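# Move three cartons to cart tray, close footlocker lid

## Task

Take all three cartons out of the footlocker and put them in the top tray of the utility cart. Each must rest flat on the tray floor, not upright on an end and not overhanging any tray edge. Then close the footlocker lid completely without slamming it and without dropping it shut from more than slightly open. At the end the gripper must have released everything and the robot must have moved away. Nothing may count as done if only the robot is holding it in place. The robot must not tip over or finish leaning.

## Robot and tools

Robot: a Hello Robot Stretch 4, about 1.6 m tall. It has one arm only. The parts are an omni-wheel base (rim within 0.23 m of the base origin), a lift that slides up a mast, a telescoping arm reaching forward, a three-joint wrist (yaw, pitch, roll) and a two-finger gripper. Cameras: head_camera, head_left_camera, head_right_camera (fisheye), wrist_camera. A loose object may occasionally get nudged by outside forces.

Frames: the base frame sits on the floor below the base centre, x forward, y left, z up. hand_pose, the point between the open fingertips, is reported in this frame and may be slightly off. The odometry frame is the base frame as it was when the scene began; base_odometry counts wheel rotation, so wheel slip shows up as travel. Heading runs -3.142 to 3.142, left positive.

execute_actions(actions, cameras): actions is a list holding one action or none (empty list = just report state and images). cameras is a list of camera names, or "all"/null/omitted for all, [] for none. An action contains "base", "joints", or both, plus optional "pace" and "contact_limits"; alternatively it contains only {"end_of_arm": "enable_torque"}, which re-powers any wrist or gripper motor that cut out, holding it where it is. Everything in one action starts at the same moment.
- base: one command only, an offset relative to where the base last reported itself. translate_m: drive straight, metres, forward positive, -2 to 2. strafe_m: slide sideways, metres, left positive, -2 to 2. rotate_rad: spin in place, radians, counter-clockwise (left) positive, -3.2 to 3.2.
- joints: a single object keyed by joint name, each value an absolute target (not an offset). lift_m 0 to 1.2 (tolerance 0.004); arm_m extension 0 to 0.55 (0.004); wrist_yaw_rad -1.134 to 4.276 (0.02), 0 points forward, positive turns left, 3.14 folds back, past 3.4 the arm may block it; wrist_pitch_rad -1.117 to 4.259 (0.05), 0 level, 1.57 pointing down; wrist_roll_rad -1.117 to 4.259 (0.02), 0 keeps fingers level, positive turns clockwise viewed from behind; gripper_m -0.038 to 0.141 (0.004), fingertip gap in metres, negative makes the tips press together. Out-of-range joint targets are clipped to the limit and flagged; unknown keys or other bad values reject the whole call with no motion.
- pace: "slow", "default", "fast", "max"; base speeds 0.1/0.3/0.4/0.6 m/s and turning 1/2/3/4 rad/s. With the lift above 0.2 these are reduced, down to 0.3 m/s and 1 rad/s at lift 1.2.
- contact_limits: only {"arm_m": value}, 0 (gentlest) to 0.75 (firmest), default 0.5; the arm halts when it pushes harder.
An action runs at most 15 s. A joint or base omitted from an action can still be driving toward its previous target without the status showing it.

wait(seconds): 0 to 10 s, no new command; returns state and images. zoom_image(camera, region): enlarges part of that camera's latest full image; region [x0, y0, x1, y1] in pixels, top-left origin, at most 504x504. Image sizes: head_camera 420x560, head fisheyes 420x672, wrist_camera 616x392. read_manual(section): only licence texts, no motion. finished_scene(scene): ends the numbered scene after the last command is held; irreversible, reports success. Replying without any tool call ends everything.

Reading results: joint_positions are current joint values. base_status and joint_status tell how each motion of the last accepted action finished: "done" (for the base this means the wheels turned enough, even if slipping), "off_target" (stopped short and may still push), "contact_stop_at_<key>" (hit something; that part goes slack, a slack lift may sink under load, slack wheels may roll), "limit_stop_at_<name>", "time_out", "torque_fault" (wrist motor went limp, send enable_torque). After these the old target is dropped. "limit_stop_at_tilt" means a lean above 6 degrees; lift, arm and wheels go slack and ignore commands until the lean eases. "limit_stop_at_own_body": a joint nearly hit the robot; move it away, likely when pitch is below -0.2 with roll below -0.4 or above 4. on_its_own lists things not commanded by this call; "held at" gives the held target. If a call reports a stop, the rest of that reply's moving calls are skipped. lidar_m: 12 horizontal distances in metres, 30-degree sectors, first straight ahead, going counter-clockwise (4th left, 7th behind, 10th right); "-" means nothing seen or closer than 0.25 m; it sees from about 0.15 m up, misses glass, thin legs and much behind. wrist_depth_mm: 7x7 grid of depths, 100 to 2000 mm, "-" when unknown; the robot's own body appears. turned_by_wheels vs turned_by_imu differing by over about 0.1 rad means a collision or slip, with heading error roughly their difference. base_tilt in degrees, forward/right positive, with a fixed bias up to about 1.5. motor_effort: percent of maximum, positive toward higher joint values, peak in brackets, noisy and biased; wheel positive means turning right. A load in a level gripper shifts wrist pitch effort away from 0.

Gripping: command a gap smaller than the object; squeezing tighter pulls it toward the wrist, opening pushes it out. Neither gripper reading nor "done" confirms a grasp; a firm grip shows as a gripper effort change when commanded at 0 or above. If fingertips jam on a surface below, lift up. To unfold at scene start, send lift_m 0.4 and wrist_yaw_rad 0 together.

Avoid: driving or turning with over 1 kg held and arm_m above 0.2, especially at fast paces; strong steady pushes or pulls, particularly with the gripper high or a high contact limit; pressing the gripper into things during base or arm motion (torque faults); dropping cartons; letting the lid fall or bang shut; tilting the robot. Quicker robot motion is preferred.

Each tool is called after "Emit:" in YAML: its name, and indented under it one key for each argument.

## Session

Emit:
execute_actions:
  actions: []

Scene clock: 0.00 s.
base_odometry: x=+0.000 y=+0.000 heading=+0.000 (m, m, rad; odometry frame)
turned_by_wheels: +0.000 (rad since the last result)
turned_by_imu: +0.000 (rad since the last result)
base_tilt: forward=+0.3 right=+0.1 (deg)
lidar_m: 1.87 1.55 1.50 1.30 1.28 2.18 2.45 2.18 1.44 1.61 1.75 1.74
base_status: not commanded
joint_positions: lift_m=+0.246 arm_m=+0.002 wrist_yaw_rad=+3.164 wrist_pitch_rad=-0.017 wrist_roll_rad=+0.011 gripper_m=+0.057
joint_status: not commanded
motor_effort: lift_m=+18 arm_m=-1 wrist_yaw_rad=+0 wrist_pitch_rad=-7 wrist_roll_rad=+0 gripper_m=-1 wheel_0=+0 wheel_1=+0 wheel_2=+0 (%)
hand_pose: x=-0.1172 y=+0.0810 z=+0.4294 quat_wxyz=(-0.011, +0.009, +0.005, +1.000) (m; base frame)
wrist_depth_mm: - 133 - - - - 1756 / - 114 147 - - - 1808 / - 121 158 - - - 1756 / 137 136 - - - - 1808 / 224 - - - - - 1808 / 723 1430 216 1255 1118 1255 1205 / 222 976 976 - 976 878 904
pictures: head_camera, head_left_camera, head_right_camera, wrist_camera
Images, in order (width x height): head_camera 420x560, head_left_camera 420x672, head_right_camera 420x672, wrist_camera 616x392.

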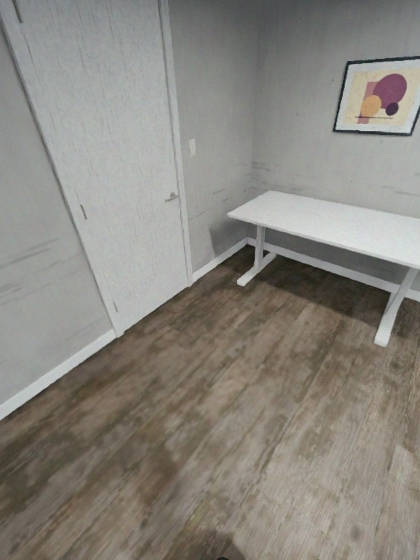

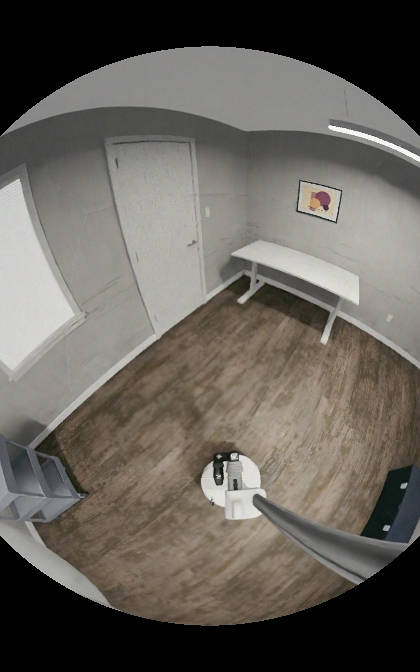

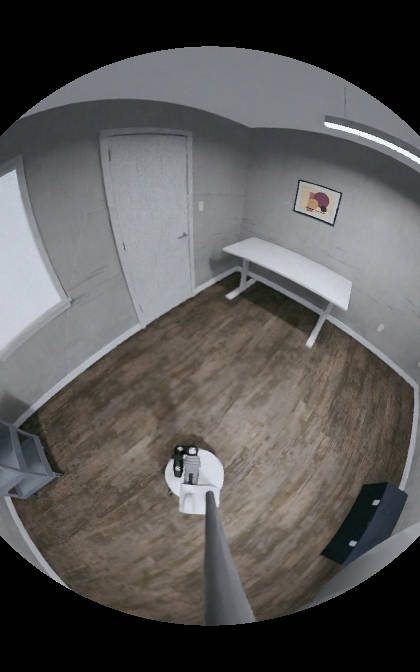

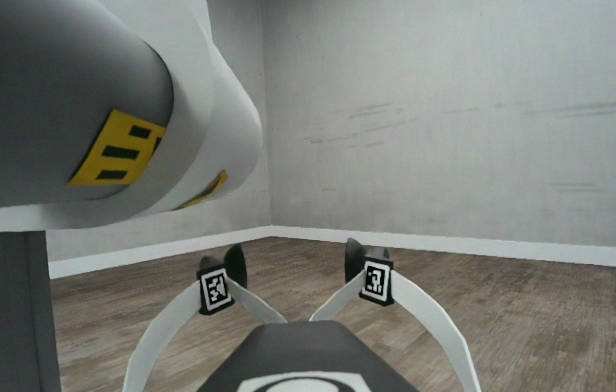

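Emit:
execute_actions:
  actions:
    - {"base":{"rotate_rad":-2.1},"joints":{"lift_m":0.4,"wrist_yaw_rad":0,"wrist_pitch_rad":0,"wrist_roll_rad":-0.02,"gripper_m":0.048}}
  cameras: ["wrist_camera","head_camera"]

Scene clock: 3.27 s.
base_odometry: x=+0.000 y=+0.000 heading=-2.100 (m, m, rad; odometry frame)
turned_by_wheels: -2.100 (rad since the last result)
turned_by_imu: -2.109 (rad since the last result)
base_tilt: forward=+0.3 right=+0.2 (deg)
lidar_m: 1.45 1.61 1.77 1.75 1.87 1.56 1.51 1.30 1.27 2.18 2.44 2.19
base_status: done
joint_positions: lift_m=+0.400 arm_m=+0.002 wrist_yaw_rad=+0.001 wrist_pitch_rad=+0.002 wrist_roll_rad=-0.020 gripper_m=+0.048
joint_status: all done
motor_effort: lift_m=+23(25) arm_m=+0(0) wrist_yaw_rad=-2(6) wrist_pitch_rad=-8(7) wrist_roll_rad=+0(1) gripper_m=-3(2) wheel_0=+2(7) wheel_1=+2(6) wheel_2=+1(9) (%)
hand_pose: x=+0.4617 y=-0.0872 z=+0.5772 quat_wxyz=(+1.000, -0.010, +0.001, +0.000) (m; base frame)
wrist_depth_mm: - - 1921 1863 1808 1808 1756 / - - - 1863 1808 1808 1756 / - - - 1921 1808 1863 1708 / - - - 1983 1921 1808 1756 / - - 1308 1308 1863 1863 1808 / 1661 1537 200 1229 1229 1618 1618 / 1229 1160 1182 - 1255 1138 1182
pictures: head_camera, wrist_camera
Images, in order (width x height): head_camera 420x560, wrist_camera 616x392.

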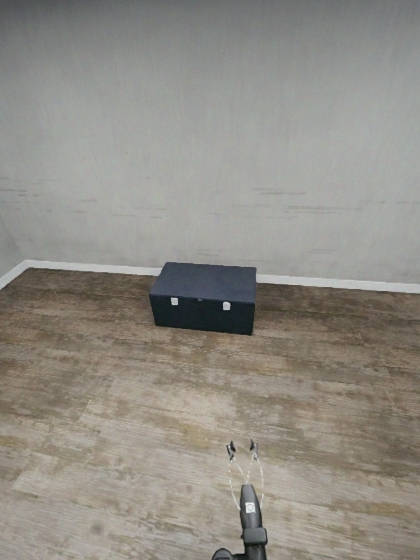

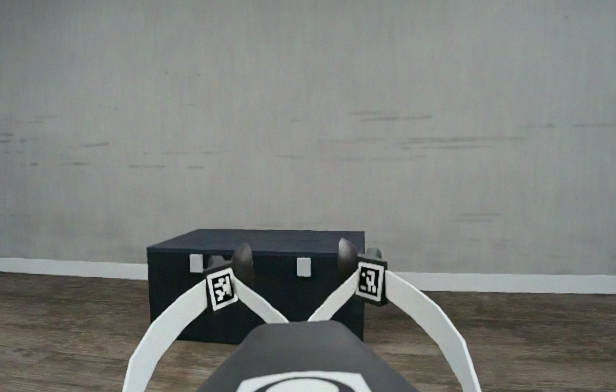

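Emit:
execute_actions:
  actions:
    - {"base":{"rotate_rad":-0.12},"joints":{"lift_m":0.168},"pace":"fast"}
  cameras: []

Emit:
execute_actions:
  actions:
    - {"base":{"strafe_m":0.31},"pace":"fast"}
  cameras: []

Emit:
execute_actions:
  actions:
    - {"base":{"translate_m":0.75},"pace":"fast"}
  cameras: ["wrist_camera","head_camera"]

Scene clock: 6.53 s.
base_odometry: x=+0.000 y=+0.000 heading=-2.220 (m, m, rad; odometry frame)
turned_by_wheels: -0.120 (rad since the last result)
turned_by_imu: -0.121 (rad since the last result)
base_tilt: forward=+0.4 right=+0.1 (deg)
lidar_m: 1.46 1.53 2.61 1.73 1.84 1.58 1.54 1.44 1.26 2.19 2.33 2.22
base_status: done
joint_positions: lift_m=+0.168 arm_m=+0.002 wrist_yaw_rad=+0.000 wrist_pitch_rad=+0.002 wrist_roll_rad=-0.020 gripper_m=+0.048
joint_status: all done
motor_effort: lift_m=+14(20) arm_m=+0(0) wrist_yaw_rad=+0(2) wrist_pitch_rad=-5(7) wrist_roll_rad=+0(1) gripper_m=-2(1) wheel_0=-1(4) wheel_1=-2(7) wheel_2=-3(8) (%)
hand_pose: x=+0.4616 y=-0.0874 z=+0.3460 quat_wxyz=(+1.000, -0.010, +0.001, +0.000) (m; base frame)
wrist_depth_mm: 1983 1921 1921 1863 1863 1863 1863 / 1983 1921 1921 1921 1863 1863 1863 / 1983 1983 1983 1921 1863 1921 1863 / - 1255 1255 1983 1921 1863 1921 / 1808 1255 1255 1255 1756 1708 1661 / 1060 1060 200 976 904 1042 1025 / 768 741 750 - 788 732 741
pictures: none
No camera images: the call's "cameras" was empty. Leave "cameras" out to get every camera's image.

Scene clock: 8.47 s.
base_odometry: x=+0.247 y=-0.187 heading=-2.220 (m, m, rad; odometry frame)
turned_by_wheels: +0.000 (rad since the last result)
turned_by_imu: +0.000 (rad since the last result)
base_tilt: forward=+0.3 right=+0.1 (deg)
lidar_m: 1.46 2.34 2.27 1.43 1.53 1.54 1.52 1.58 1.54 2.49 2.64 1.51
base_status: done
joint_positions: lift_m=+0.168 arm_m=+0.002 wrist_yaw_rad=+0.000 wrist_pitch_rad=+0.002 wrist_roll_rad=-0.020 gripper_m=+0.048
joint_status: not commanded
motor_effort: lift_m=+14(14) arm_m=-1(0) wrist_yaw_rad=+0(1) wrist_pitch_rad=-9(7) wrist_roll_rad=+0(0) gripper_m=-3(0) wheel_0=+2(12) wheel_1=+0(12) wheel_2=-1(1) (%)
hand_pose: x=+0.4616 y=-0.0874 z=+0.3460 quat_wxyz=(+1.000, -0.010, +0.001, +0.000) (m; base frame)
wrist_depth_mm: 1921 1921 1921 1921 1863 1863 1921 / 1983 1921 1921 1863 1921 1921 1863 / - 1983 1983 1921 1983 1921 1921 / - - 1281 1255 1921 1921 1983 / 1808 1808 1281 1281 1255 1756 1708 / 1060 1060 200 976 904 1042 1025 / 768 750 750 - 788 732 732
pictures: none
No camera images: the call's "cameras" was empty. Leave "cameras" out to get every camera's image.

Scene clock: 11.63 s.
base_odometry: x=-0.206 y=-0.785 heading=-2.220 (m, m, rad; odometry frame)
turned_by_wheels: +0.000 (rad since the last result)
turned_by_imu: +0.000 (rad since the last result)
base_tilt: forward=+0.3 right=+0.1 (deg)
lidar_m: 0.71 0.78 2.19 1.69 1.50 2.20 2.27 2.00 2.16 2.54 1.96 0.75
base_status: done
joint_positions: lift_m=+0.168 arm_m=+0.002 wrist_yaw_rad=+0.000 wrist_pitch_rad=+0.002 wrist_roll_rad=-0.020 gripper_m=+0.048
joint_status: not commanded
motor_effort: lift_m=+14(14) arm_m=+0(0) wrist_yaw_rad=+0(1) wrist_pitch_rad=-6(6) wrist_roll_rad=+0(0) gripper_m=-1(4) wheel_0=+0(8) wheel_1=+0(7) wheel_2=+2(12) (%)
hand_pose: x=+0.4616 y=-0.0874 z=+0.3460 quat_wxyz=(+1.000, -0.010, +0.001, +0.000) (m; base frame)
wrist_depth_mm: 1205 1205 1205 1182 1182 1182 1138 / 1229 1205 1205 1205 1182 1182 1182 / 1255 1229 1205 1205 1205 1205 1182 / 1229 723 699 676 647 627 1182 / 525 521 512 508 496 504 1205 / 535 530 200 512 508 504 866 / 535 530 530 - 517 512 707
pictures: head_camera, wrist_camera
Images, in order (width x height): head_camera 420x560, wrist_camera 616x392.

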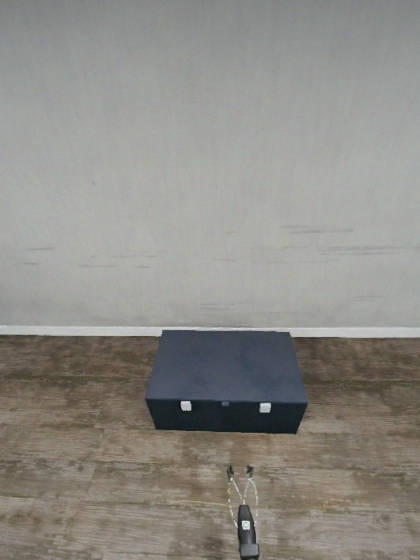

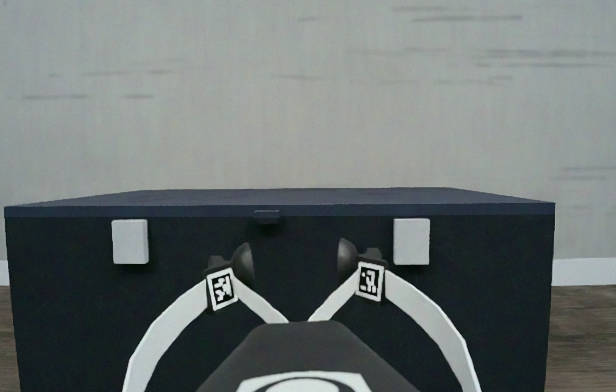

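Emit:
execute_actions:
  actions:
    - {"base":{"rotate_rad":-0.05}}
  cameras: []

Emit:
execute_actions:
  actions:
    - {"base":{"strafe_m":0.08}}
  cameras: []

Emit:
execute_actions:
  actions:
    - {"base":{"translate_m":0.2}}
  cameras: ["wrist_camera","head_camera"]

Scene clock: 13.57 s.
base_odometry: x=-0.206 y=-0.785 heading=-2.270 (m, m, rad; odometry frame)
turned_by_wheels: -0.050 (rad since the last result)
turned_by_imu: -0.050 (rad since the last result)
base_tilt: forward=+0.3 right=+0.1 (deg)
lidar_m: 0.71 0.74 2.09 1.95 1.50 2.02 2.26 2.00 2.03 2.54 2.02 0.74
base_status: done
joint_positions: lift_m=+0.168 arm_m=+0.002 wrist_yaw_rad=+0.000 wrist_pitch_rad=+0.002 wrist_roll_rad=-0.020 gripper_m=+0.048
joint_status: not commanded
motor_effort: lift_m=+14(14) arm_m=+0(0) wrist_yaw_rad=+0(0) wrist_pitch_rad=-7(7) wrist_roll_rad=+0(1) gripper_m=-2(1) wheel_0=+2(5) wheel_1=+0(4) wheel_2=-1(6) (%)
hand_pose: x=+0.4616 y=-0.0874 z=+0.3460 quat_wxyz=(+1.000, -0.010, +0.001, +0.000) (m; base frame)
wrist_depth_mm: 1160 1182 1182 1205 1182 1182 1205 / 1182 1182 1182 1205 1205 1205 1229 / 1182 1205 1205 1205 1229 1255 1229 / 1182 723 691 676 654 1229 1255 / 508 512 508 517 517 517 1255 / 517 517 200 517 517 521 1025 / 521 517 525 - 530 525 741
pictures: none
No camera images: the call's "cameras" was empty. Leave "cameras" out to get every camera's image.

Scene clock: 14.90 s.
base_odometry: x=-0.145 y=-0.836 heading=-2.270 (m, m, rad; odometry frame)
turned_by_wheels: +0.000 (rad since the last result)
turned_by_imu: +0.000 (rad since the last result)
base_tilt: forward=+0.3 right=+0.2 (deg)
lidar_m: 0.71 0.76 2.07 1.94 1.42 1.89 2.25 2.12 2.08 2.62 2.05 0.75
base_status: done
joint_positions: lift_m=+0.168 arm_m=+0.002 wrist_yaw_rad=+0.000 wrist_pitch_rad=+0.002 wrist_roll_rad=-0.020 gripper_m=+0.048
joint_status: not commanded
motor_effort: lift_m=+13(14) arm_m=+0(0) wrist_yaw_rad=-1(0) wrist_pitch_rad=-7(7) wrist_roll_rad=+0(0) gripper_m=+0(3) wheel_0=+0(10) wheel_1=+1(7) wheel_2=+0(3) (%)
hand_pose: x=+0.4616 y=-0.0874 z=+0.3460 quat_wxyz=(+1.000, -0.010, +0.001, +0.000) (m; base frame)
wrist_depth_mm: 1182 1160 1205 1182 1182 1182 1205 / 1160 1205 1182 1229 1229 1205 1229 / 1182 1205 1229 1229 1229 1229 1255 / 1182 723 699 676 654 627 1255 / 517 512 512 517 517 517 525 / 517 517 201 521 525 525 530 / 521 525 525 - 530 530 535
pictures: none
No camera images: the call's "cameras" was empty. Leave "cameras" out to get every camera's image.

Scene clock: 16.97 s.
base_odometry: x=-0.274 y=-0.990 heading=-2.269 (m, m, rad; odometry frame)
turned_by_wheels: +0.000 (rad since the last result)
turned_by_imu: +0.000 (rad since the last result)
base_tilt: forward=+0.3 right=+0.1 (deg)
lidar_m: 0.52 0.55 1.79 2.09 1.52 1.90 2.48 2.21 2.29 2.63 1.75 0.54
base_status: done
joint_positions: lift_m=+0.168 arm_m=+0.002 wrist_yaw_rad=+0.000 wrist_pitch_rad=+0.002 wrist_roll_rad=-0.020 gripper_m=+0.048
joint_status: not commanded
motor_effort: lift_m=+14(14) arm_m=+0(0) wrist_yaw_rad=+0(0) wrist_pitch_rad=-8(6) wrist_roll_rad=+0(0) gripper_m=-1(5) wheel_0=+1(6) wheel_1=+0(6) wheel_2=+1(11) (%)
hand_pose: x=+0.4616 y=-0.0874 z=+0.3460 quat_wxyz=(+1.000, -0.010, +0.001, +0.000) (m; base frame)
wrist_depth_mm: 991 991 991 1008 1008 1008 1008 / 1008 991 1008 991 1008 1008 1042 / 1008 1008 1025 1025 1025 1025 1025 / 1008 723 699 668 647 621 1025 / 309 312 312 312 314 315 315 / 314 315 200 317 317 319 320 / 319 319 320 - 322 320 324
pictures: head_camera, wrist_camera
Images, in order (width x height): head_camera 420x560, wrist_camera 616x392.

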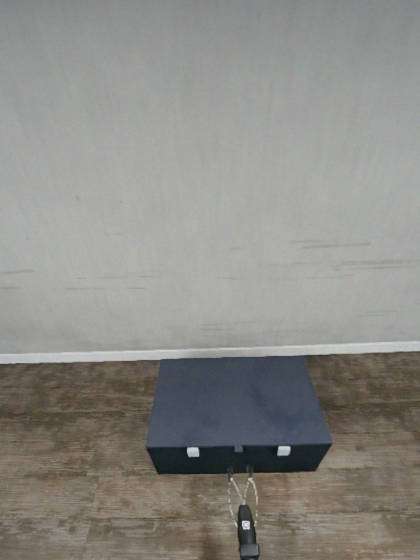

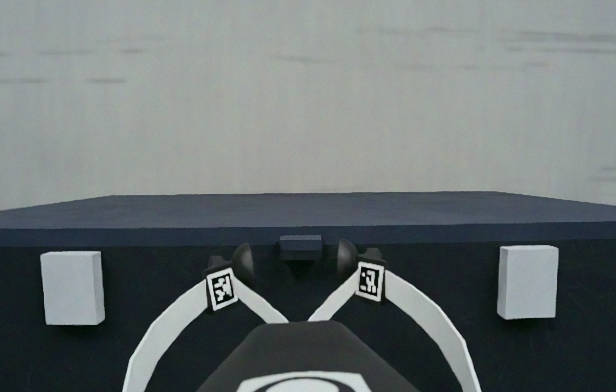

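Emit:
execute_actions:
  actions:
    - {"base":{"strafe_m":-0.005},"joints":{"lift_m":0.17,"arm_m":0.05},"pace":"slow"}
  cameras: ["wrist_camera"]

Emit:
execute_actions:
  actions:
    - {"joints":{"arm_m":0.09},"pace":"slow","contact_limits":{"arm_m":0}}
  cameras: ["wrist_camera"]

Scene clock: 19.60 s.
base_odometry: x=-0.277 y=-0.986 heading=-2.269 (m, m, rad; odometry frame)
turned_by_wheels: +0.000 (rad since the last result)
turned_by_imu: +0.000 (rad since the last result)
base_tilt: forward=+0.2 right=+0.2 (deg)
lidar_m: 0.52 0.56 1.79 2.10 1.53 1.88 2.48 2.21 2.29 2.62 1.77 0.55
base_status: done
joint_positions: lift_m=+0.170 arm_m=+0.049 wrist_yaw_rad=+0.000 wrist_pitch_rad=+0.002 wrist_roll_rad=-0.020 gripper_m=+0.048
joint_status: all done
motor_effort: lift_m=+24(22) arm_m=+6(12) wrist_yaw_rad=+0(1) wrist_pitch_rad=-6(6) wrist_roll_rad=+0(1) gripper_m=-2(4) wheel_0=+4(4) wheel_1=-1(5) wheel_2=+0(0) (%)
hand_pose: x=+0.5083 y=-0.0874 z=+0.3471 quat_wxyz=(+1.000, -0.010, +0.001, +0.000) (m; base frame)
wrist_depth_mm: 946 946 960 946 976 960 976 / 946 960 946 960 976 960 976 / 960 960 976 960 976 976 976 / 976 960 699 676 654 634 991 / 265 266 266 265 267 268 267 / 255 268 200 268 270 272 259 / 271 271 272 - 273 274 274
pictures: wrist_camera
Images, in order (width x height): wrist_camera 616x392.

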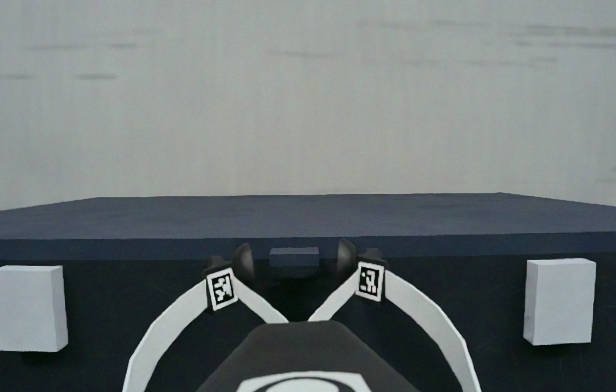

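Scene clock: 20.67 s.
base_odometry: x=-0.277 y=-0.986 heading=-2.269 (m, m, rad; odometry frame)
turned_by_wheels: +0.000 (rad since the last result)
turned_by_imu: +0.000 (rad since the last result)
base_tilt: forward=+0.2 right=+0.2 (deg)
lidar_m: 0.53 0.56 1.79 2.10 1.51 1.90 2.47 2.20 2.31 2.61 1.76 0.55
base_status: not commanded
joint_positions: lift_m=+0.170 arm_m=+0.073 wrist_yaw_rad=-0.004 wrist_pitch_rad=+0.002 wrist_roll_rad=-0.020 gripper_m=+0.048
joint_status: arm_m contact_stop (moved +0.024 of +0.041)
on_its_own: arm_m is slack since a contact_stop (your +0.090 is given up)
motor_effort: lift_m=+24(24) arm_m=+0(9) wrist_yaw_rad=+12(18) wrist_pitch_rad=-4(5) wrist_roll_rad=+0(0) gripper_m=-2(2) wheel_0=+4(4) wheel_1=+0(1) wheel_2=-5(5) (%)
contact_limits: arm_m 0
hand_pose: x=+0.5315 y=-0.0887 z=+0.3473 quat_wxyz=(+1.000, -0.010, +0.001, -0.002) (m; base frame)
wrist_depth_mm: 904 917 917 931 946 946 946 / 931 931 946 946 960 960 960 / 931 931 960 960 946 960 960 / 931 946 960 668 647 621 976 / 245 246 247 247 248 250 250 / 246 247 199 228 250 252 243 / 249 251 251 - 253 255 255
pictures: wrist_camera
Images, in order (width x height): wrist_camera 616x392.

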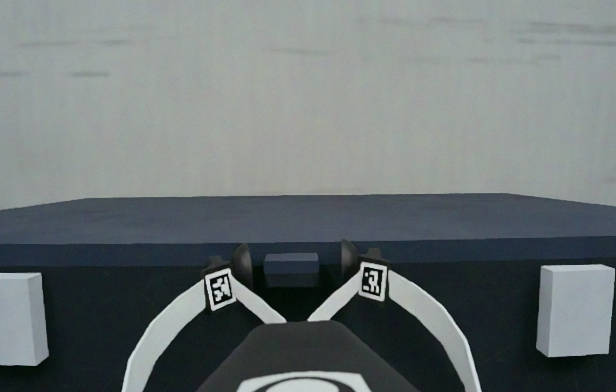

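Emit:
execute_actions:
  actions:
    - {"joints":{"arm_m":0.072,"gripper_m":0.034,"lift_m":0.173},"pace":"slow"}
  cameras: []

Emit:
execute_actions:
  actions:
    - {"joints":{"arm_m":0.078},"pace":"slow"}
  cameras: []

Emit:
execute_actions:
  actions:
    - {"joints":{"arm_m":0.086,"gripper_m":-0.005},"pace":"slow"}
  cameras: ["wrist_camera"]

Scene clock: 22.57 s.
base_odometry: x=-0.277 y=-0.986 heading=-2.269 (m, m, rad; odometry frame)
turned_by_wheels: +0.000 (rad since the last result)
turned_by_imu: +0.000 (rad since the last result)
base_tilt: forward=+0.3 right=+0.1 (deg)
lidar_m: 0.52 0.55 1.79 2.09 1.51 1.90 2.47 2.22 2.31 2.62 1.76 0.55
base_status: not commanded
joint_positions: lift_m=+0.173 arm_m=+0.073 wrist_yaw_rad=-0.004 wrist_pitch_rad=+0.003 wrist_roll_rad=-0.020 gripper_m=+0.034
joint_status: all done
motor_effort: lift_m=+25(24) arm_m=-3(0) wrist_yaw_rad=+10(13) wrist_pitch_rad=-10(13) wrist_roll_rad=+0(0) gripper_m=-3(3) wheel_0=+4(4) wheel_1=+0(0) wheel_2=-5(5) (%)
hand_pose: x=+0.5316 y=-0.0885 z=+0.3498 quat_wxyz=(+1.000, -0.010, +0.002, -0.002) (m; base frame)
wrist_depth_mm: 917 917 917 931 931 946 946 / 931 931 931 946 960 946 946 / 931 946 946 946 960 960 960 / 946 931 946 960 668 654 991 / 245 246 247 247 250 250 251 / 246 247 194 228 198 251 242 / 249 250 251 - 254 254 255
pictures: none
No camera images: the call's "cameras" was empty. Leave "cameras" out to get every camera's image.

Scene clock: 23.33 s.
base_odometry: x=-0.277 y=-0.986 heading=-2.269 (m, m, rad; odometry frame)
turned_by_wheels: +0.000 (rad since the last result)
turned_by_imu: +0.000 (rad since the last result)
base_tilt: forward=+0.2 right=+0.2 (deg)
lidar_m: 0.53 0.56 1.81 2.10 1.54 1.90 2.47 2.21 2.29 2.61 1.75 0.55
base_status: not commanded
joint_positions: lift_m=+0.173 arm_m=+0.076 wrist_yaw_rad=-0.007 wrist_pitch_rad=+0.003 wrist_roll_rad=-0.020 gripper_m=+0.034
joint_status: all done
on_its_own: wrist_yaw_rad is at rest, and its effort (+20) is outside its rest range (-13 to +13)
motor_effort: lift_m=+24(25) arm_m=+11(10) wrist_yaw_rad=+20(19) wrist_pitch_rad=-8(10) wrist_roll_rad=+0(0) gripper_m=-4(3) wheel_0=+4(4) wheel_1=+0(0) wheel_2=-5(5) (%)
hand_pose: x=+0.5348 y=-0.0894 z=+0.3500 quat_wxyz=(+1.000, -0.010, +0.001, -0.003) (m; base frame)
wrist_depth_mm: 904 904 917 917 946 946 931 / 917 917 931 946 946 946 946 / 931 946 931 946 960 960 960 / 946 931 946 946 668 640 976 / 242 243 243 245 248 247 248 / 243 243 195 246 248 249 240 / 246 247 247 - 251 252 254
pictures: none
No camera images: the call's "cameras" was empty. Leave "cameras" out to get every camera's image.

Scene clock: 25.03 s.
base_odometry: x=-0.277 y=-0.986 heading=-2.269 (m, m, rad; odometry frame)
turned_by_wheels: +0.001 (rad since the last result)
turned_by_imu: +0.000 (rad since the last result)
base_tilt: forward=+0.3 right=+0.2 (deg)
lidar_m: 0.53 0.58 1.79 2.10 1.51 1.87 2.46 2.20 2.32 2.62 1.76 0.56
base_status: not commanded
joint_positions: lift_m=+0.173 arm_m=+0.086 wrist_yaw_rad=+0.004 wrist_pitch_rad=+0.004 wrist_roll_rad=-0.020 gripper_m=-0.004
joint_status: all done
motor_effort: lift_m=+24(24) arm_m=+2(7) wrist_yaw_rad=-11(20) wrist_pitch_rad=-11(11) wrist_roll_rad=+0(0) gripper_m=-22(21) wheel_0=+3(4) wheel_1=+1(1) wheel_2=+3(5) (%)
hand_pose: x=+0.5454 y=-0.0863 z=+0.3497 quat_wxyz=(+1.000, -0.010, +0.002, +0.002) (m; base frame)
wrist_depth_mm: 904 904 904 917 931 917 904 / 904 917 917 931 931 946 931 / 931 931 931 917 946 931 946 / 931 946 931 931 676 654 946 / 240 239 239 238 241 241 242 / 240 240 188 221 191 242 243 / 243 244 244 - 245 246 247
pictures: wrist_camera
Images, in order (width x height): wrist_camera 616x392.

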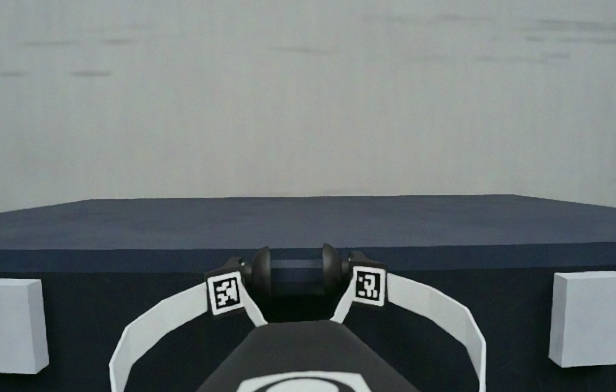

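Emit:
execute_actions:
  actions:
    - {"joints":{"lift_m":0.195,"arm_m":0.088},"pace":"slow"}
  cameras: ["wrist_camera"]

Emit:
execute_actions:
  actions:
    - {"joints":{"lift_m":0.23,"arm_m":0.09},"pace":"slow"}
  cameras: ["wrist_camera"]

Scene clock: 26.70 s.
base_odometry: x=-0.277 y=-0.986 heading=-2.269 (m, m, rad; odometry frame)
turned_by_wheels: +0.000 (rad since the last result)
turned_by_imu: +0.000 (rad since the last result)
base_tilt: forward=+0.3 right=+0.2 (deg)
lidar_m: 0.53 0.55 1.77 2.09 1.51 1.89 2.48 2.21 2.30 2.61 1.76 0.55
base_status: not commanded
joint_positions: lift_m=+0.194 arm_m=+0.087 wrist_yaw_rad=+0.003 wrist_pitch_rad=+0.010 wrist_roll_rad=-0.020 gripper_m=-0.004
joint_status: all done
on_its_own: wrist_pitch_rad is at rest, and its effort (-29) is outside its rest range (-23 to +23)
motor_effort: lift_m=+26(27) arm_m=+4(2) wrist_yaw_rad=-8(10) wrist_pitch_rad=-29(35) wrist_roll_rad=+0(0) gripper_m=-20(20) wheel_0=+3(3) wheel_1=+1(0) wheel_2=+3(3) (%)
hand_pose: x=+0.5470 y=-0.0866 z=+0.3698 quat_wxyz=(+1.000, -0.010, +0.005, +0.001) (m; base frame)
wrist_depth_mm: 904 904 904 904 917 917 917 / 891 917 917 931 917 931 931 / 917 931 917 931 931 931 931 / 917 946 931 931 931 946 960 / 238 238 239 239 265 262 255 / 241 240 190 224 191 242 243 / 241 243 244 - 245 246 245
pictures: wrist_camera
Images, in order (width x height): wrist_camera 616x392.

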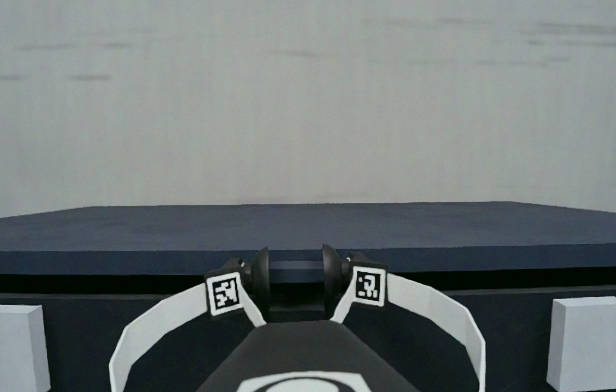

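Scene clock: 27.83 s.
base_odometry: x=-0.277 y=-0.986 heading=-2.269 (m, m, rad; odometry frame)
turned_by_wheels: +0.000 (rad since the last result)
turned_by_imu: +0.000 (rad since the last result)
base_tilt: forward=+0.3 right=+0.1 (deg)
lidar_m: 0.54 0.57 1.78 2.11 1.50 1.90 2.46 2.21 2.31 2.62 1.75 0.56
base_status: not commanded
joint_positions: lift_m=+0.229 arm_m=+0.090 wrist_yaw_rad=+0.003 wrist_pitch_rad=+0.010 wrist_roll_rad=-0.020 gripper_m=-0.004
joint_status: all done
on_its_own: wrist_pitch_rad is at rest, and its effort (-30) is outside its rest range (-23 to +23)
motor_effort: lift_m=+27(26) arm_m=+3(5) wrist_yaw_rad=-8(8) wrist_pitch_rad=-30(28) wrist_roll_rad=-1(0) gripper_m=-23(19) wheel_0=+3(3) wheel_1=+1(1) wheel_2=+3(3) (%)
hand_pose: x=+0.5491 y=-0.0866 z=+0.4046 quat_wxyz=(+1.000, -0.010, +0.005, +0.001) (m; base frame)
wrist_depth_mm: 891 904 904 904 904 917 917 / 917 904 917 917 931 931 931 / 917 917 917 931 931 931 931 / 931 917 931 946 946 976 946 / 245 245 242 241 241 290 281 / 544 676 188 683 191 676 539 / 240 241 243 - 244 244 243
pictures: wrist_camera
Images, in order (width x height): wrist_camera 616x392.

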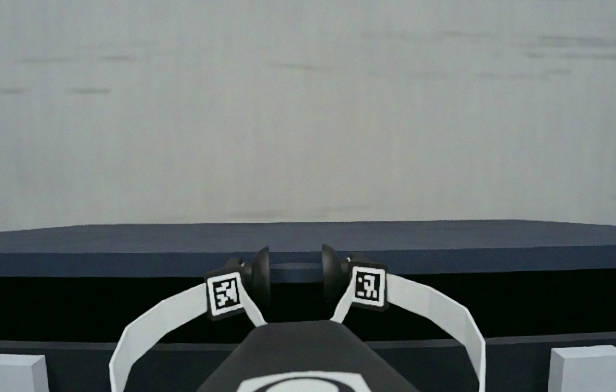

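Emit:
execute_actions:
  actions:
    - {"joints":{"lift_m":0.294,"arm_m":0.098,"wrist_pitch_rad":0.1},"pace":"slow"}
  cameras: []

Emit:
execute_actions:
  actions:
    - {"joints":{"lift_m":0.349,"arm_m":0.111,"wrist_pitch_rad":0.17},"pace":"slow"}
  cameras: []

Emit:
execute_actions:
  actions:
    - {"joints":{"lift_m":0.401,"arm_m":0.127,"wrist_pitch_rad":0.24},"pace":"slow"}
  cameras: []

Emit:
execute_actions:
  actions:
    - {"joints":{"lift_m":0.456,"arm_m":0.147,"wrist_pitch_rad":0.315},"pace":"slow"}
  cameras: ["wrist_camera"]

Scene clock: 30.53 s.
base_odometry: x=-0.277 y=-0.986 heading=-2.269 (m, m, rad; odometry frame)
turned_by_wheels: +0.000 (rad since the last result)
turned_by_imu: +0.000 (rad since the last result)
base_tilt: forward=+0.3 right=+0.1 (deg)
lidar_m: 0.53 0.57 1.77 2.09 1.51 1.88 2.46 2.21 2.31 2.61 1.78 0.56
base_status: not commanded
joint_positions: lift_m=+0.293 arm_m=+0.097 wrist_yaw_rad=+0.003 wrist_pitch_rad=+0.110 wrist_roll_rad=-0.020 gripper_m=-0.004
joint_status: all done
on_its_own: wrist_pitch_rad is at rest, and its effort (-29) is outside its rest range (-23 to +23)
motor_effort: lift_m=+28(27) arm_m=+3(11) wrist_yaw_rad=-7(10) wrist_pitch_rad=-29(30) wrist_roll_rad=+0(0) gripper_m=-21(17) wheel_0=+3(3) wheel_1=+1(1) wheel_2=+2(3) (%)
hand_pose: x=+0.5554 y=-0.0867 z=+0.4399 quat_wxyz=(+0.998, -0.010, +0.055, +0.002) (m; base frame)
wrist_depth_mm: 854 866 866 866 878 878 878 / 878 891 891 891 891 904 904 / 904 891 904 931 917 931 931 / 946 931 931 931 931 946 946 / 241 243 242 240 241 287 281 / 544 691 189 691 192 676 535 / 539 585 715 - 723 715 535
pictures: none
No camera images: the call's "cameras" was empty. Leave "cameras" out to get every camera's image.

Scene clock: 31.87 s.
base_odometry: x=-0.277 y=-0.986 heading=-2.269 (m, m, rad; odometry frame)
turned_by_wheels: +0.000 (rad since the last result)
turned_by_imu: +0.000 (rad since the last result)
base_tilt: forward=+0.3 right=+0.1 (deg)
lidar_m: 0.53 0.56 1.80 2.10 1.54 1.90 2.47 2.19 2.29 2.62 1.76 0.55
base_status: not commanded
joint_positions: lift_m=+0.348 arm_m=+0.110 wrist_yaw_rad=+0.002 wrist_pitch_rad=+0.179 wrist_roll_rad=-0.020 gripper_m=-0.004
joint_status: all done
on_its_own: wrist_pitch_rad is at rest, and its effort (-27) is outside its rest range (-23 to +23)
motor_effort: lift_m=+28(28) arm_m=+3(11) wrist_yaw_rad=-5(11) wrist_pitch_rad=-27(27) wrist_roll_rad=+0(0) gripper_m=-21(21) wheel_0=+3(3) wheel_1=+1(1) wheel_2=+1(2) (%)
hand_pose: x=+0.5653 y=-0.0869 z=+0.4750 quat_wxyz=(+0.996, -0.010, +0.090, +0.002) (m; base frame)
wrist_depth_mm: 831 820 842 842 854 842 854 / 854 866 878 878 878 891 878 / 904 904 904 904 917 931 917 / 931 931 946 931 931 946 946 / 243 244 245 244 241 242 293 / 544 707 189 699 191 676 535 / 539 661 732 - 741 715 530
pictures: none
No camera images: the call's "cameras" was empty. Leave "cameras" out to get every camera's image.

Scene clock: 33.17 s.
base_odometry: x=-0.277 y=-0.986 heading=-2.269 (m, m, rad; odometry frame)
turned_by_wheels: +0.000 (rad since the last result)
turned_by_imu: +0.000 (rad since the last result)
base_tilt: forward=+0.3 right=+0.1 (deg)
lidar_m: 0.53 0.56 1.78 2.11 1.52 1.90 2.47 2.19 2.31 2.61 1.76 0.56
base_status: not commanded
joint_positions: lift_m=+0.400 arm_m=+0.126 wrist_yaw_rad=+0.001 wrist_pitch_rad=+0.249 wrist_roll_rad=-0.020 gripper_m=-0.004
joint_status: all done
on_its_own: wrist_pitch_rad is at rest, and its effort (-27) is outside its rest range (-23 to +23)
motor_effort: lift_m=+28(29) arm_m=+4(8) wrist_yaw_rad=-4(10) wrist_pitch_rad=-27(28) wrist_roll_rad=+0(0) gripper_m=-20(17) wheel_0=+3(3) wheel_1=+1(1) wheel_2=+0(2) (%)
hand_pose: x=+0.5769 y=-0.0871 z=+0.5074 quat_wxyz=(+0.992, -0.010, +0.124, +0.002) (m; base frame)
wrist_depth_mm: 809 798 820 820 820 820 820 / 842 842 842 854 854 866 866 / 878 891 891 904 891 904 904 / 931 917 931 931 946 946 960 / 240 244 245 245 241 242 298 / 554 707 189 715 191 668 535 / 549 661 750 - 759 715 530
pictures: none
No camera images: the call's "cameras" was empty. Leave "cameras" out to get every camera's image.

Scene clock: 34.50 s.
base_odometry: x=-0.277 y=-0.986 heading=-2.269 (m, m, rad; odometry frame)
turned_by_wheels: +0.000 (rad since the last result)
turned_by_imu: +0.000 (rad since the last result)
base_tilt: forward=+0.3 right=+0.1 (deg)
lidar_m: 0.53 0.57 1.82 2.10 1.52 1.90 2.46 2.20 2.29 2.62 1.75 0.56
base_status: not commanded
joint_positions: lift_m=+0.455 arm_m=+0.146 wrist_yaw_rad=+0.002 wrist_pitch_rad=+0.324 wrist_roll_rad=-0.020 gripper_m=-0.004
joint_status: all done
on_its_own: wrist_pitch_rad is at rest, and its effort (-28) is outside its rest range (-23 to +23)
motor_effort: lift_m=+29(30) arm_m=+4(9) wrist_yaw_rad=-4(8) wrist_pitch_rad=-28(27) wrist_roll_rad=+0(0) gripper_m=-21(19) wheel_0=+3(3) wheel_1=+0(1) wheel_2=+0(0) (%)
hand_pose: x=+0.5909 y=-0.0870 z=+0.5416 quat_wxyz=(+0.987, -0.010, +0.161, +0.002) (m; base frame)
wrist_depth_mm: 778 778 788 788 798 798 809 / 820 831 831 831 831 842 842 / 854 878 878 891 891 891 891 / 931 931 946 960 946 960 960 / 239 243 246 247 243 242 304 / 559 715 189 732 191 668 559 / 549 634 778 - 788 715 530
pictures: wrist_camera
Images, in order (width x height): wrist_camera 616x392.

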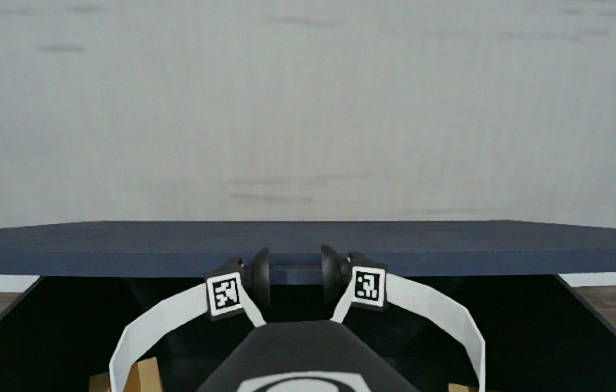

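Good. Continue with larger steps.

Emit:
execute_actions:
  actions:
    - {"joints":{"lift_m":0.507,"arm_m":0.17,"wrist_pitch_rad":0.39},"pace":"slow"}
  cameras: []

Emit:
execute_actions:
  actions:
    - {"joints":{"lift_m":0.558,"arm_m":0.198,"wrist_pitch_rad":0.465},"pace":"slow"}
  cameras: []

Emit:
execute_actions:
  actions:
    - {"joints":{"lift_m":0.605,"arm_m":0.228,"wrist_pitch_rad":0.54},"pace":"slow"}
  cameras: []

Emit:
execute_actions:
  actions:
    - {"joints":{"lift_m":0.645,"arm_m":0.259,"wrist_pitch_rad":0.59},"pace":"slow"}
  cameras: []

Emit:
execute_actions:
  actions:
    - {"joints":{"lift_m":0.682,"arm_m":0.292,"wrist_pitch_rad":0.64},"pace":"slow"}
  cameras: ["wrist_camera"]

Scene clock: 37.13 s.
base_odometry: x=-0.277 y=-0.986 heading=-2.269 (m, m, rad; odometry frame)
turned_by_wheels: +0.000 (rad since the last result)
turned_by_imu: +0.000 (rad since the last result)
base_tilt: forward=+0.4 right=+0.2 (deg)
lidar_m: 0.53 0.56 1.82 2.09 1.52 1.87 2.46 2.21 2.27 2.61 1.75 0.56
base_status: not commanded
joint_positions: lift_m=+0.506 arm_m=+0.169 wrist_yaw_rad=+0.002 wrist_pitch_rad=+0.399 wrist_roll_rad=-0.020 gripper_m=-0.004
joint_status: all done
on_its_own: wrist_pitch_rad is at rest, and its effort (-25) is outside its rest range (-23 to +23)
motor_effort: lift_m=+29(29) arm_m=+3(8) wrist_yaw_rad=-5(5) wrist_pitch_rad=-25(26) wrist_roll_rad=+0(0) gripper_m=-22(21) wheel_0=+3(3) wheel_1=+1(1) wheel_2=+1(1) (%)
hand_pose: x=+0.6063 y=-0.0870 z=+0.5724 quat_wxyz=(+0.980, -0.010, +0.198, +0.003) (m; base frame)
wrist_depth_mm: 759 759 759 759 778 778 788 / 798 809 820 820 831 831 831 / 854 866 878 878 891 891 891 / 931 946 946 946 946 960 960 / 240 242 246 247 245 243 309 / 559 715 187 741 191 668 554 / 549 647 788 - 809 707 535
pictures: none
No camera images: the call's "cameras" was empty. Leave "cameras" out to get every camera's image.

Scene clock: 38.47 s.
base_odometry: x=-0.277 y=-0.986 heading=-2.269 (m, m, rad; odometry frame)
turned_by_wheels: +0.000 (rad since the last result)
turned_by_imu: +0.000 (rad since the last result)
base_tilt: forward=+0.2 right=+0.1 (deg)
lidar_m: 0.55 0.56 1.79 2.10 1.51 1.89 2.47 2.22 2.29 2.62 1.77 0.56
base_status: not commanded
joint_positions: lift_m=+0.557 arm_m=+0.197 wrist_yaw_rad=+0.002 wrist_pitch_rad=+0.473 wrist_roll_rad=-0.020 gripper_m=-0.004
joint_status: all done
on_its_own: wrist_pitch_rad is at rest, and its effort (-24) is outside its rest range (-23 to +23)
motor_effort: lift_m=+28(29) arm_m=+4(0) wrist_yaw_rad=-5(5) wrist_pitch_rad=-24(26) wrist_roll_rad=+0(0) gripper_m=-22(22) wheel_0=+2(3) wheel_1=+0(0) wheel_2=+1(1) (%)
hand_pose: x=+0.6251 y=-0.0870 z=+0.6039 quat_wxyz=(+0.972, -0.010, +0.234, +0.003) (m; base frame)
wrist_depth_mm: 741 741 750 741 750 750 759 / 798 809 798 809 809 809 809 / 854 866 878 878 878 878 891 / 917 946 946 946 960 976 960 / 240 243 248 250 251 247 246 / 597 715 189 741 191 668 597 / 544 654 798 - 820 707 525
pictures: none
No camera images: the call's "cameras" was empty. Leave "cameras" out to get every camera's image.

Scene clock: 39.83 s.
base_odometry: x=-0.277 y=-0.986 heading=-2.269 (m, m, rad; odometry frame)
turned_by_wheels: +0.000 (rad since the last result)
turned_by_imu: +0.000 (rad since the last result)
base_tilt: forward=+0.3 right=+0.2 (deg)
lidar_m: 0.53 0.56 1.79 2.10 1.51 1.88 2.46 2.21 2.32 2.62 1.76 0.55
base_status: not commanded
joint_positions: lift_m=+0.604 arm_m=+0.227 wrist_yaw_rad=+0.000 wrist_pitch_rad=+0.548 wrist_roll_rad=-0.020 gripper_m=-0.004
joint_status: all done
motor_effort: lift_m=+27(31) arm_m=+6(2) wrist_yaw_rad=+0(5) wrist_pitch_rad=-22(23) wrist_roll_rad=+0(1) gripper_m=-18(21) wheel_0=+2(3) wheel_1=+1(1) wheel_2=+1(1) (%)
hand_pose: x=+0.6442 y=-0.0874 z=+0.6323 quat_wxyz=(+0.963, -0.010, +0.270, +0.003) (m; base frame)
wrist_depth_mm: 723 715 723 723 732 723 741 / 778 788 788 798 798 798 798 / 854 854 866 866 878 866 878 / 946 946 960 960 960 960 976 / 243 249 255 258 258 257 253 / 609 707 187 759 191 668 904 / 549 661 809 - 831 699 525
pictures: none
No camera images: the call's "cameras" was empty. Leave "cameras" out to get every camera's image.

Scene clock: 41.23 s.
base_odometry: x=-0.277 y=-0.986 heading=-2.269 (m, m, rad; odometry frame)
turned_by_wheels: +0.000 (rad since the last result)
turned_by_imu: +0.000 (rad since the last result)
base_tilt: forward=+0.2 right=+0.1 (deg)
lidar_m: 0.53 0.57 1.80 2.09 1.50 1.88 2.47 2.21 2.30 2.62 1.76 0.56
base_status: not commanded
joint_positions: lift_m=+0.645 arm_m=+0.258 wrist_yaw_rad=-0.002 wrist_pitch_rad=+0.597 wrist_roll_rad=-0.020 gripper_m=-0.005
joint_status: all done
motor_effort: lift_m=+24(29) arm_m=+8(7) wrist_yaw_rad=+6(6) wrist_pitch_rad=-22(23) wrist_roll_rad=+0(1) gripper_m=-16(21) wheel_0=+2(3) wheel_1=+1(1) wheel_2=+1(1) (%)
hand_pose: x=+0.6669 y=-0.0879 z=+0.6606 quat_wxyz=(+0.956, -0.009, +0.294, +0.002) (m; base frame)
wrist_depth_mm: 699 699 699 707 707 707 715 / 750 768 778 768 788 778 778 / 842 842 842 854 854 854 866 / 946 946 960 960 976 976 976 / 259 268 277 279 281 277 276 / 634 723 189 759 191 661 960 / 564 676 809 - 842 707 564
pictures: none
No camera images: the call's "cameras" was empty. Leave "cameras" out to get every camera's image.

Scene clock: 42.67 s.
base_odometry: x=-0.277 y=-0.986 heading=-2.269 (m, m, rad; odometry frame)
turned_by_wheels: +0.000 (rad since the last result)
turned_by_imu: +0.000 (rad since the last result)
base_tilt: forward=+0.2 right=+0.2 (deg)
lidar_m: 0.54 0.56 1.81 2.10 1.51 1.88 2.45 2.21 2.30 2.61 1.76 0.57
base_status: not commanded
joint_positions: lift_m=+0.682 arm_m=+0.290 wrist_yaw_rad=-0.003 wrist_pitch_rad=+0.646 wrist_roll_rad=-0.020 gripper_m=-0.005
joint_status: all done
motor_effort: lift_m=+23(27) arm_m=+9(8) wrist_yaw_rad=+9(9) wrist_pitch_rad=-16(24) wrist_roll_rad=+0(0) gripper_m=-17(19) wheel_0=+2(3) wheel_1=+1(1) wheel_2=+0(1) (%)
hand_pose: x=+0.6915 y=-0.0881 z=+0.6863 quat_wxyz=(+0.948, -0.009, +0.317, +0.002) (m; base frame)
wrist_depth_mm: 676 676 683 683 683 691 691 / 732 741 750 750 759 768 768 / 820 842 831 842 842 866 854 / 931 946 946 960 976 976 976 / 285 300 312 319 320 315 309 / 904 723 189 750 191 661 976 / 597 691 831 - 866 691 723
pictures: wrist_camera
Images, in order (width x height): wrist_camera 616x392.

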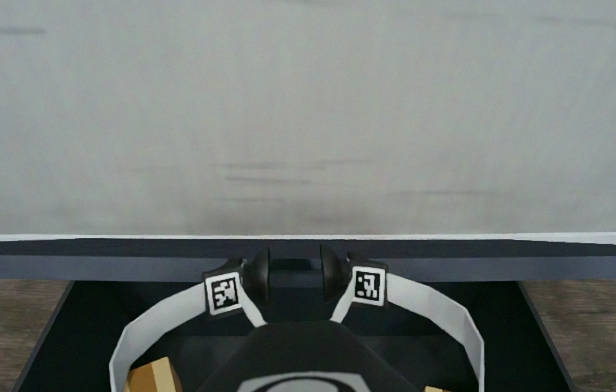

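Emit:
execute_actions:
  actions:
    - {"joints":{"lift_m":0.712,"arm_m":0.332,"wrist_pitch_rad":0.7},"pace":"slow"}
  cameras: []

Emit:
execute_actions:
  actions:
    - {"joints":{"lift_m":0.744,"arm_m":0.369,"wrist_pitch_rad":0.75},"pace":"slow"}
  cameras: []

Emit:
execute_actions:
  actions:
    - {"joints":{"lift_m":0.769,"arm_m":0.404,"wrist_pitch_rad":0.775},"pace":"slow"}
  cameras: []

Emit:
execute_actions:
  actions:
    - {"joints":{"lift_m":0.79,"arm_m":0.439,"wrist_pitch_rad":0.8},"pace":"slow"}
  cameras: []

Emit:
execute_actions:
  actions:
    - {"joints":{"lift_m":0.808,"arm_m":0.482},"pace":"slow"}
  cameras: ["wrist_camera"]

Scene clock: 45.57 s.
base_odometry: x=-0.277 y=-0.986 heading=-2.269 (m, m, rad; odometry frame)
turned_by_wheels: +0.000 (rad since the last result)
turned_by_imu: +0.000 (rad since the last result)
base_tilt: forward=+0.2 right=+0.1 (deg)
lidar_m: 0.53 0.58 1.80 2.09 1.53 1.90 2.48 2.21 2.31 2.61 1.76 0.55
base_status: not commanded
joint_positions: lift_m=+0.712 arm_m=+0.330 wrist_yaw_rad=-0.004 wrist_pitch_rad=+0.704 wrist_roll_rad=-0.020 gripper_m=-0.005
joint_status: all done
motor_effort: lift_m=+21(28) arm_m=+9(5) wrist_yaw_rad=+12(11) wrist_pitch_rad=-9(21) wrist_roll_rad=+0(0) gripper_m=-13(22) wheel_0=+2(2) wheel_1=+1(1) wheel_2=-1(1) (%)
hand_pose: x=+0.7208 y=-0.0883 z=+0.7034 quat_wxyz=(+0.939, -0.009, +0.345, +0.001) (m; base frame)
wrist_depth_mm: 647 647 654 654 661 654 668 / 715 715 732 732 732 750 741 / 809 820 831 831 842 842 854 / 931 946 931 946 960 960 946 / 320 342 362 373 375 368 357 / 931 723 189 750 191 661 976 / 597 707 842 - 866 691 866
pictures: none
No camera images: the call's "cameras" was empty. Leave "cameras" out to get every camera's image.

Scene clock: 47.07 s.
base_odometry: x=-0.277 y=-0.986 heading=-2.269 (m, m, rad; odometry frame)
turned_by_wheels: +0.000 (rad since the last result)
turned_by_imu: +0.000 (rad since the last result)
base_tilt: forward=+0.3 right=+0.2 (deg)
lidar_m: 0.53 0.57 1.80 2.10 1.52 1.90 2.47 2.20 2.28 2.61 1.76 0.56
base_status: not commanded
joint_positions: lift_m=+0.744 arm_m=+0.367 wrist_yaw_rad=-0.003 wrist_pitch_rad=+0.754 wrist_roll_rad=-0.020 gripper_m=-0.005
joint_status: all done
motor_effort: lift_m=+21(28) arm_m=+9(14) wrist_yaw_rad=+10(12) wrist_pitch_rad=-12(20) wrist_roll_rad=+0(0) gripper_m=-16(20) wheel_0=+2(2) wheel_1=+1(0) wheel_2=-1(1) (%)
hand_pose: x=+0.7484 y=-0.0881 z=+0.7246 quat_wxyz=(+0.930, -0.009, +0.368, +0.002) (m; base frame)
wrist_depth_mm: 627 627 634 627 634 634 647 / 699 699 707 715 715 723 715 / 788 798 798 809 820 820 831 / 931 931 931 960 960 960 960 / 413 469 525 549 569 549 530 / 931 676 189 243 191 661 991 / 640 723 842 - 866 699 878
pictures: none
No camera images: the call's "cameras" was empty. Leave "cameras" out to get every camera's image.

Scene clock: 48.53 s.
base_odometry: x=-0.277 y=-0.986 heading=-2.269 (m, m, rad; odometry frame)
turned_by_wheels: +0.000 (rad since the last result)
turned_by_imu: +0.000 (rad since the last result)
base_tilt: forward=+0.3 right=+0.2 (deg)
lidar_m: 0.53 0.56 1.79 2.10 1.52 1.89 2.47 2.21 2.30 2.62 1.76 0.56
base_status: not commanded
joint_positions: lift_m=+0.769 arm_m=+0.403 wrist_yaw_rad=-0.003 wrist_pitch_rad=+0.777 wrist_roll_rad=-0.020 gripper_m=-0.005
joint_status: all done
motor_effort: lift_m=+21(27) arm_m=+8(7) wrist_yaw_rad=+9(11) wrist_pitch_rad=-8(20) wrist_roll_rad=+0(0) gripper_m=-17(19) wheel_0=+2(2) wheel_1=+0(1) wheel_2=-1(1) (%)
hand_pose: x=+0.7787 y=-0.0881 z=+0.7447 quat_wxyz=(+0.925, -0.009, +0.379, +0.002) (m; base frame)
wrist_depth_mm: 597 603 597 603 603 609 615 / 668 676 676 683 683 691 683 / 759 768 788 788 778 788 798 / 904 904 904 917 917 931 931 / 991 1008 1025 1025 1025 1042 1042 / 946 683 190 227 191 647 991 / 640 723 866 - 891 691 891
pictures: none
No camera images: the call's "cameras" was empty. Leave "cameras" out to get every camera's image.

Scene clock: 50.00 s.
base_odometry: x=-0.277 y=-0.986 heading=-2.269 (m, m, rad; odometry frame)
turned_by_wheels: +0.000 (rad since the last result)
turned_by_imu: +0.000 (rad since the last result)
base_tilt: forward=+0.3 right=+0.2 (deg)
lidar_m: 0.53 0.56 1.80 2.10 1.51 1.89 2.46 2.18 2.32 2.61 1.78 0.58
base_status: not commanded
joint_positions: lift_m=+0.790 arm_m=+0.438 wrist_yaw_rad=-0.003 wrist_pitch_rad=+0.802 wrist_roll_rad=-0.020 gripper_m=-0.005
joint_status: all done
motor_effort: lift_m=+22(29) arm_m=+8(11) wrist_yaw_rad=+9(9) wrist_pitch_rad=-6(21) wrist_roll_rad=+0(0) gripper_m=-14(22) wheel_0=+2(2) wheel_1=+1(0) wheel_2=-2(1) (%)
hand_pose: x=+0.8089 y=-0.0880 z=+0.7607 quat_wxyz=(+0.921, -0.009, +0.390, +0.002) (m; base frame)
wrist_depth_mm: 569 574 574 574 580 580 585 / 640 640 647 654 654 661 661 / 741 741 750 750 759 768 768 / 866 866 866 891 891 891 917 / 976 1008 1008 991 1008 1060 1042 / 931 683 190 226 191 654 1008 / 854 723 878 - 891 699 917
pictures: none
No camera images: the call's "cameras" was empty. Leave "cameras" out to get every camera's image.

Scene clock: 51.60 s.
base_odometry: x=-0.277 y=-0.986 heading=-2.269 (m, m, rad; odometry frame)
turned_by_wheels: +0.000 (rad since the last result)
turned_by_imu: +0.000 (rad since the last result)
base_tilt: forward=+0.3 right=+0.1 (deg)
lidar_m: 0.53 0.57 1.79 2.10 1.52 1.89 2.48 2.19 2.29 2.62 1.76 0.57
base_status: not commanded
joint_positions: lift_m=+0.808 arm_m=+0.481 wrist_yaw_rad=-0.003 wrist_pitch_rad=+0.799 wrist_roll_rad=-0.020 gripper_m=-0.005
joint_status: all done
motor_effort: lift_m=+20(28) arm_m=+8(13) wrist_yaw_rad=+10(9) wrist_pitch_rad=+4(21) wrist_roll_rad=+1(0) gripper_m=-14(19) wheel_0=+2(2) wheel_1=+1(0) wheel_2=-2(1) (%)
hand_pose: x=+0.8526 y=-0.0880 z=+0.7795 quat_wxyz=(+0.921, -0.009, +0.389, +0.002) (m; base frame)
wrist_depth_mm: 525 521 530 535 535 535 539 / 591 597 603 603 603 609 609 / 683 683 691 699 699 707 699 / 798 798 809 820 809 831 831 / 931 931 931 917 917 960 991 / 530 282 188 231 247 289 991 / 878 723 788 - 809 699 931
pictures: wrist_camera
Images, in order (width x height): wrist_camera 616x392.

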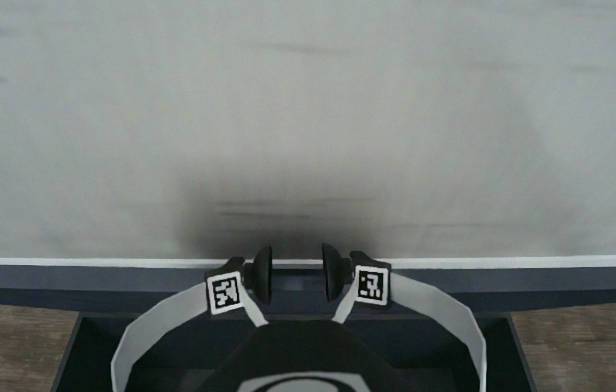

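Emit:
execute_actions:
  actions:
    - {"base":{"translate_m":0.06},"joints":{"lift_m":0.83},"pace":"slow"}
  cameras: []

Emit:
execute_actions:
  actions:
    - {"base":{"translate_m":0.06},"joints":{"lift_m":0.841},"pace":"slow"}
  cameras: []

Emit:
execute_actions:
  actions:
    - {"base":{"translate_m":0.06},"joints":{"lift_m":0.844},"pace":"slow"}
  cameras: ["wrist_camera","head_camera"]

Scene clock: 54.67 s.
base_odometry: x=-0.316 y=-1.032 heading=-2.270 (m, m, rad; odometry frame)
turned_by_wheels: +0.000 (rad since the last result)
turned_by_imu: -0.001 (rad since the last result)
base_tilt: forward=+0.2 right=+0.2 (deg)
lidar_m: 0.48 0.52 1.72 2.09 1.55 1.88 2.53 2.26 2.39 2.61 1.67 0.51
base_status: done
joint_positions: lift_m=+0.830 arm_m=+0.481 wrist_yaw_rad=-0.002 wrist_pitch_rad=+0.797 wrist_roll_rad=-0.020 gripper_m=-0.005
joint_status: all done
motor_effort: lift_m=+21(26) arm_m=+6(8) wrist_yaw_rad=+7(9) wrist_pitch_rad=+8(22) wrist_roll_rad=+0(1) gripper_m=-17(21) wheel_0=+2(5) wheel_1=+1(3) wheel_2=-6(8) (%)
hand_pose: x=+0.8533 y=-0.0879 z=+0.8018 quat_wxyz=(+0.922, -0.009, +0.388, +0.003) (m; base frame)
wrist_depth_mm: 466 469 469 473 473 477 480 / 521 525 535 530 539 544 535 / 603 603 609 615 615 615 621 / 699 715 723 723 723 732 732 / 831 831 820 798 820 854 866 / 283 244 189 228 191 253 294 / 891 627 634 - 640 647 946
pictures: none
No camera images: the call's "cameras" was empty. Leave "cameras" out to get every camera's image.

Scene clock: 56.50 s.
base_odometry: x=-0.354 y=-1.078 heading=-2.270 (m, m, rad; odometry frame)
turned_by_wheels: +0.000 (rad since the last result)
turned_by_imu: -0.001 (rad since the last result)
base_tilt: forward=+0.3 right=+0.1 (deg)
lidar_m: 0.41 0.44 1.62 2.10 1.57 1.90 2.61 2.30 2.47 2.61 0.61 0.43
base_status: done
joint_positions: lift_m=+0.841 arm_m=+0.481 wrist_yaw_rad=-0.002 wrist_pitch_rad=+0.797 wrist_roll_rad=-0.020 gripper_m=-0.005
joint_status: all done
motor_effort: lift_m=+22(24) arm_m=+6(6) wrist_yaw_rad=+8(6) wrist_pitch_rad=+9(14) wrist_roll_rad=+0(0) gripper_m=-16(18) wheel_0=-1(6) wheel_1=+1(4) wheel_2=-4(9) (%)
hand_pose: x=+0.8533 y=-0.0879 z=+0.8126 quat_wxyz=(+0.922, -0.009, +0.388, +0.003) (m; base frame)
wrist_depth_mm: 407 407 410 410 415 413 424 / 455 462 466 466 469 473 469 / 521 530 535 539 539 539 544 / 621 621 621 634 634 647 647 / 750 759 723 732 741 778 798 / 256 245 188 229 191 252 267 / 404 370 368 - 379 415 455
pictures: none
No camera images: the call's "cameras" was empty. Leave "cameras" out to get every camera's image.

Scene clock: 58.33 s.
base_odometry: x=-0.393 y=-1.124 heading=-2.270 (m, m, rad; odometry frame)
turned_by_wheels: +0.000 (rad since the last result)
turned_by_imu: -0.001 (rad since the last result)
base_tilt: forward=+0.3 right=+0.2 (deg)
lidar_m: 0.36 0.37 1.52 2.10 1.60 1.91 2.65 2.34 2.58 2.61 0.53 0.38
base_status: done
joint_positions: lift_m=+0.844 arm_m=+0.481 wrist_yaw_rad=-0.002 wrist_pitch_rad=+0.798 wrist_roll_rad=-0.020 gripper_m=-0.005
joint_status: all done
motor_effort: lift_m=+23(23) arm_m=+6(6) wrist_yaw_rad=+7(7) wrist_pitch_rad=+7(8) wrist_roll_rad=+1(0) gripper_m=-18(17) wheel_0=+0(1) wheel_1=+2(4) wheel_2=-5(9) (%)
hand_pose: x=+0.8532 y=-0.0879 z=+0.8155 quat_wxyz=(+0.921, -0.009, +0.388, +0.003) (m; base frame)
wrist_depth_mm: 347 349 351 351 355 355 357 / 389 397 399 402 404 402 404 / 449 449 455 462 462 466 469 / 530 535 535 544 544 549 554 / 640 640 621 627 640 676 676 / 246 245 187 229 191 253 257 / 322 309 309 - 315 332 342
pictures: head_camera, wrist_camera
Images, in order (width x height): head_camera 420x560, wrist_camera 616x392.

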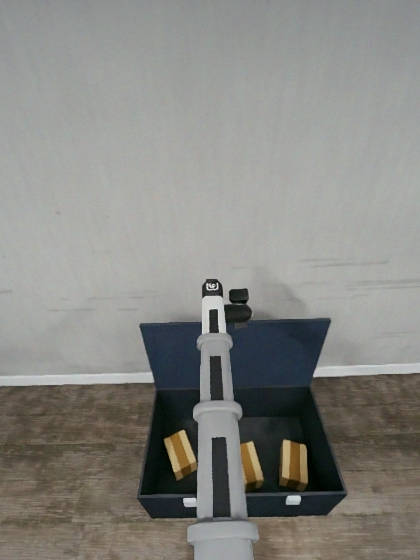

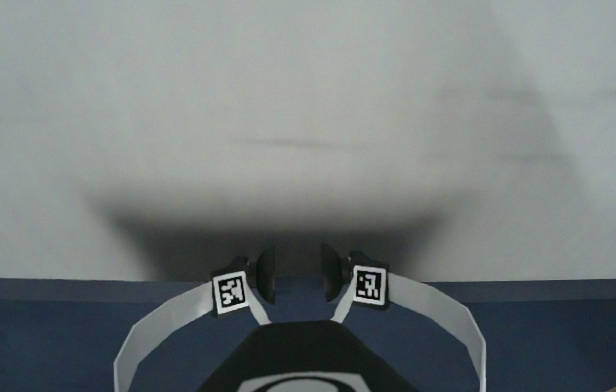

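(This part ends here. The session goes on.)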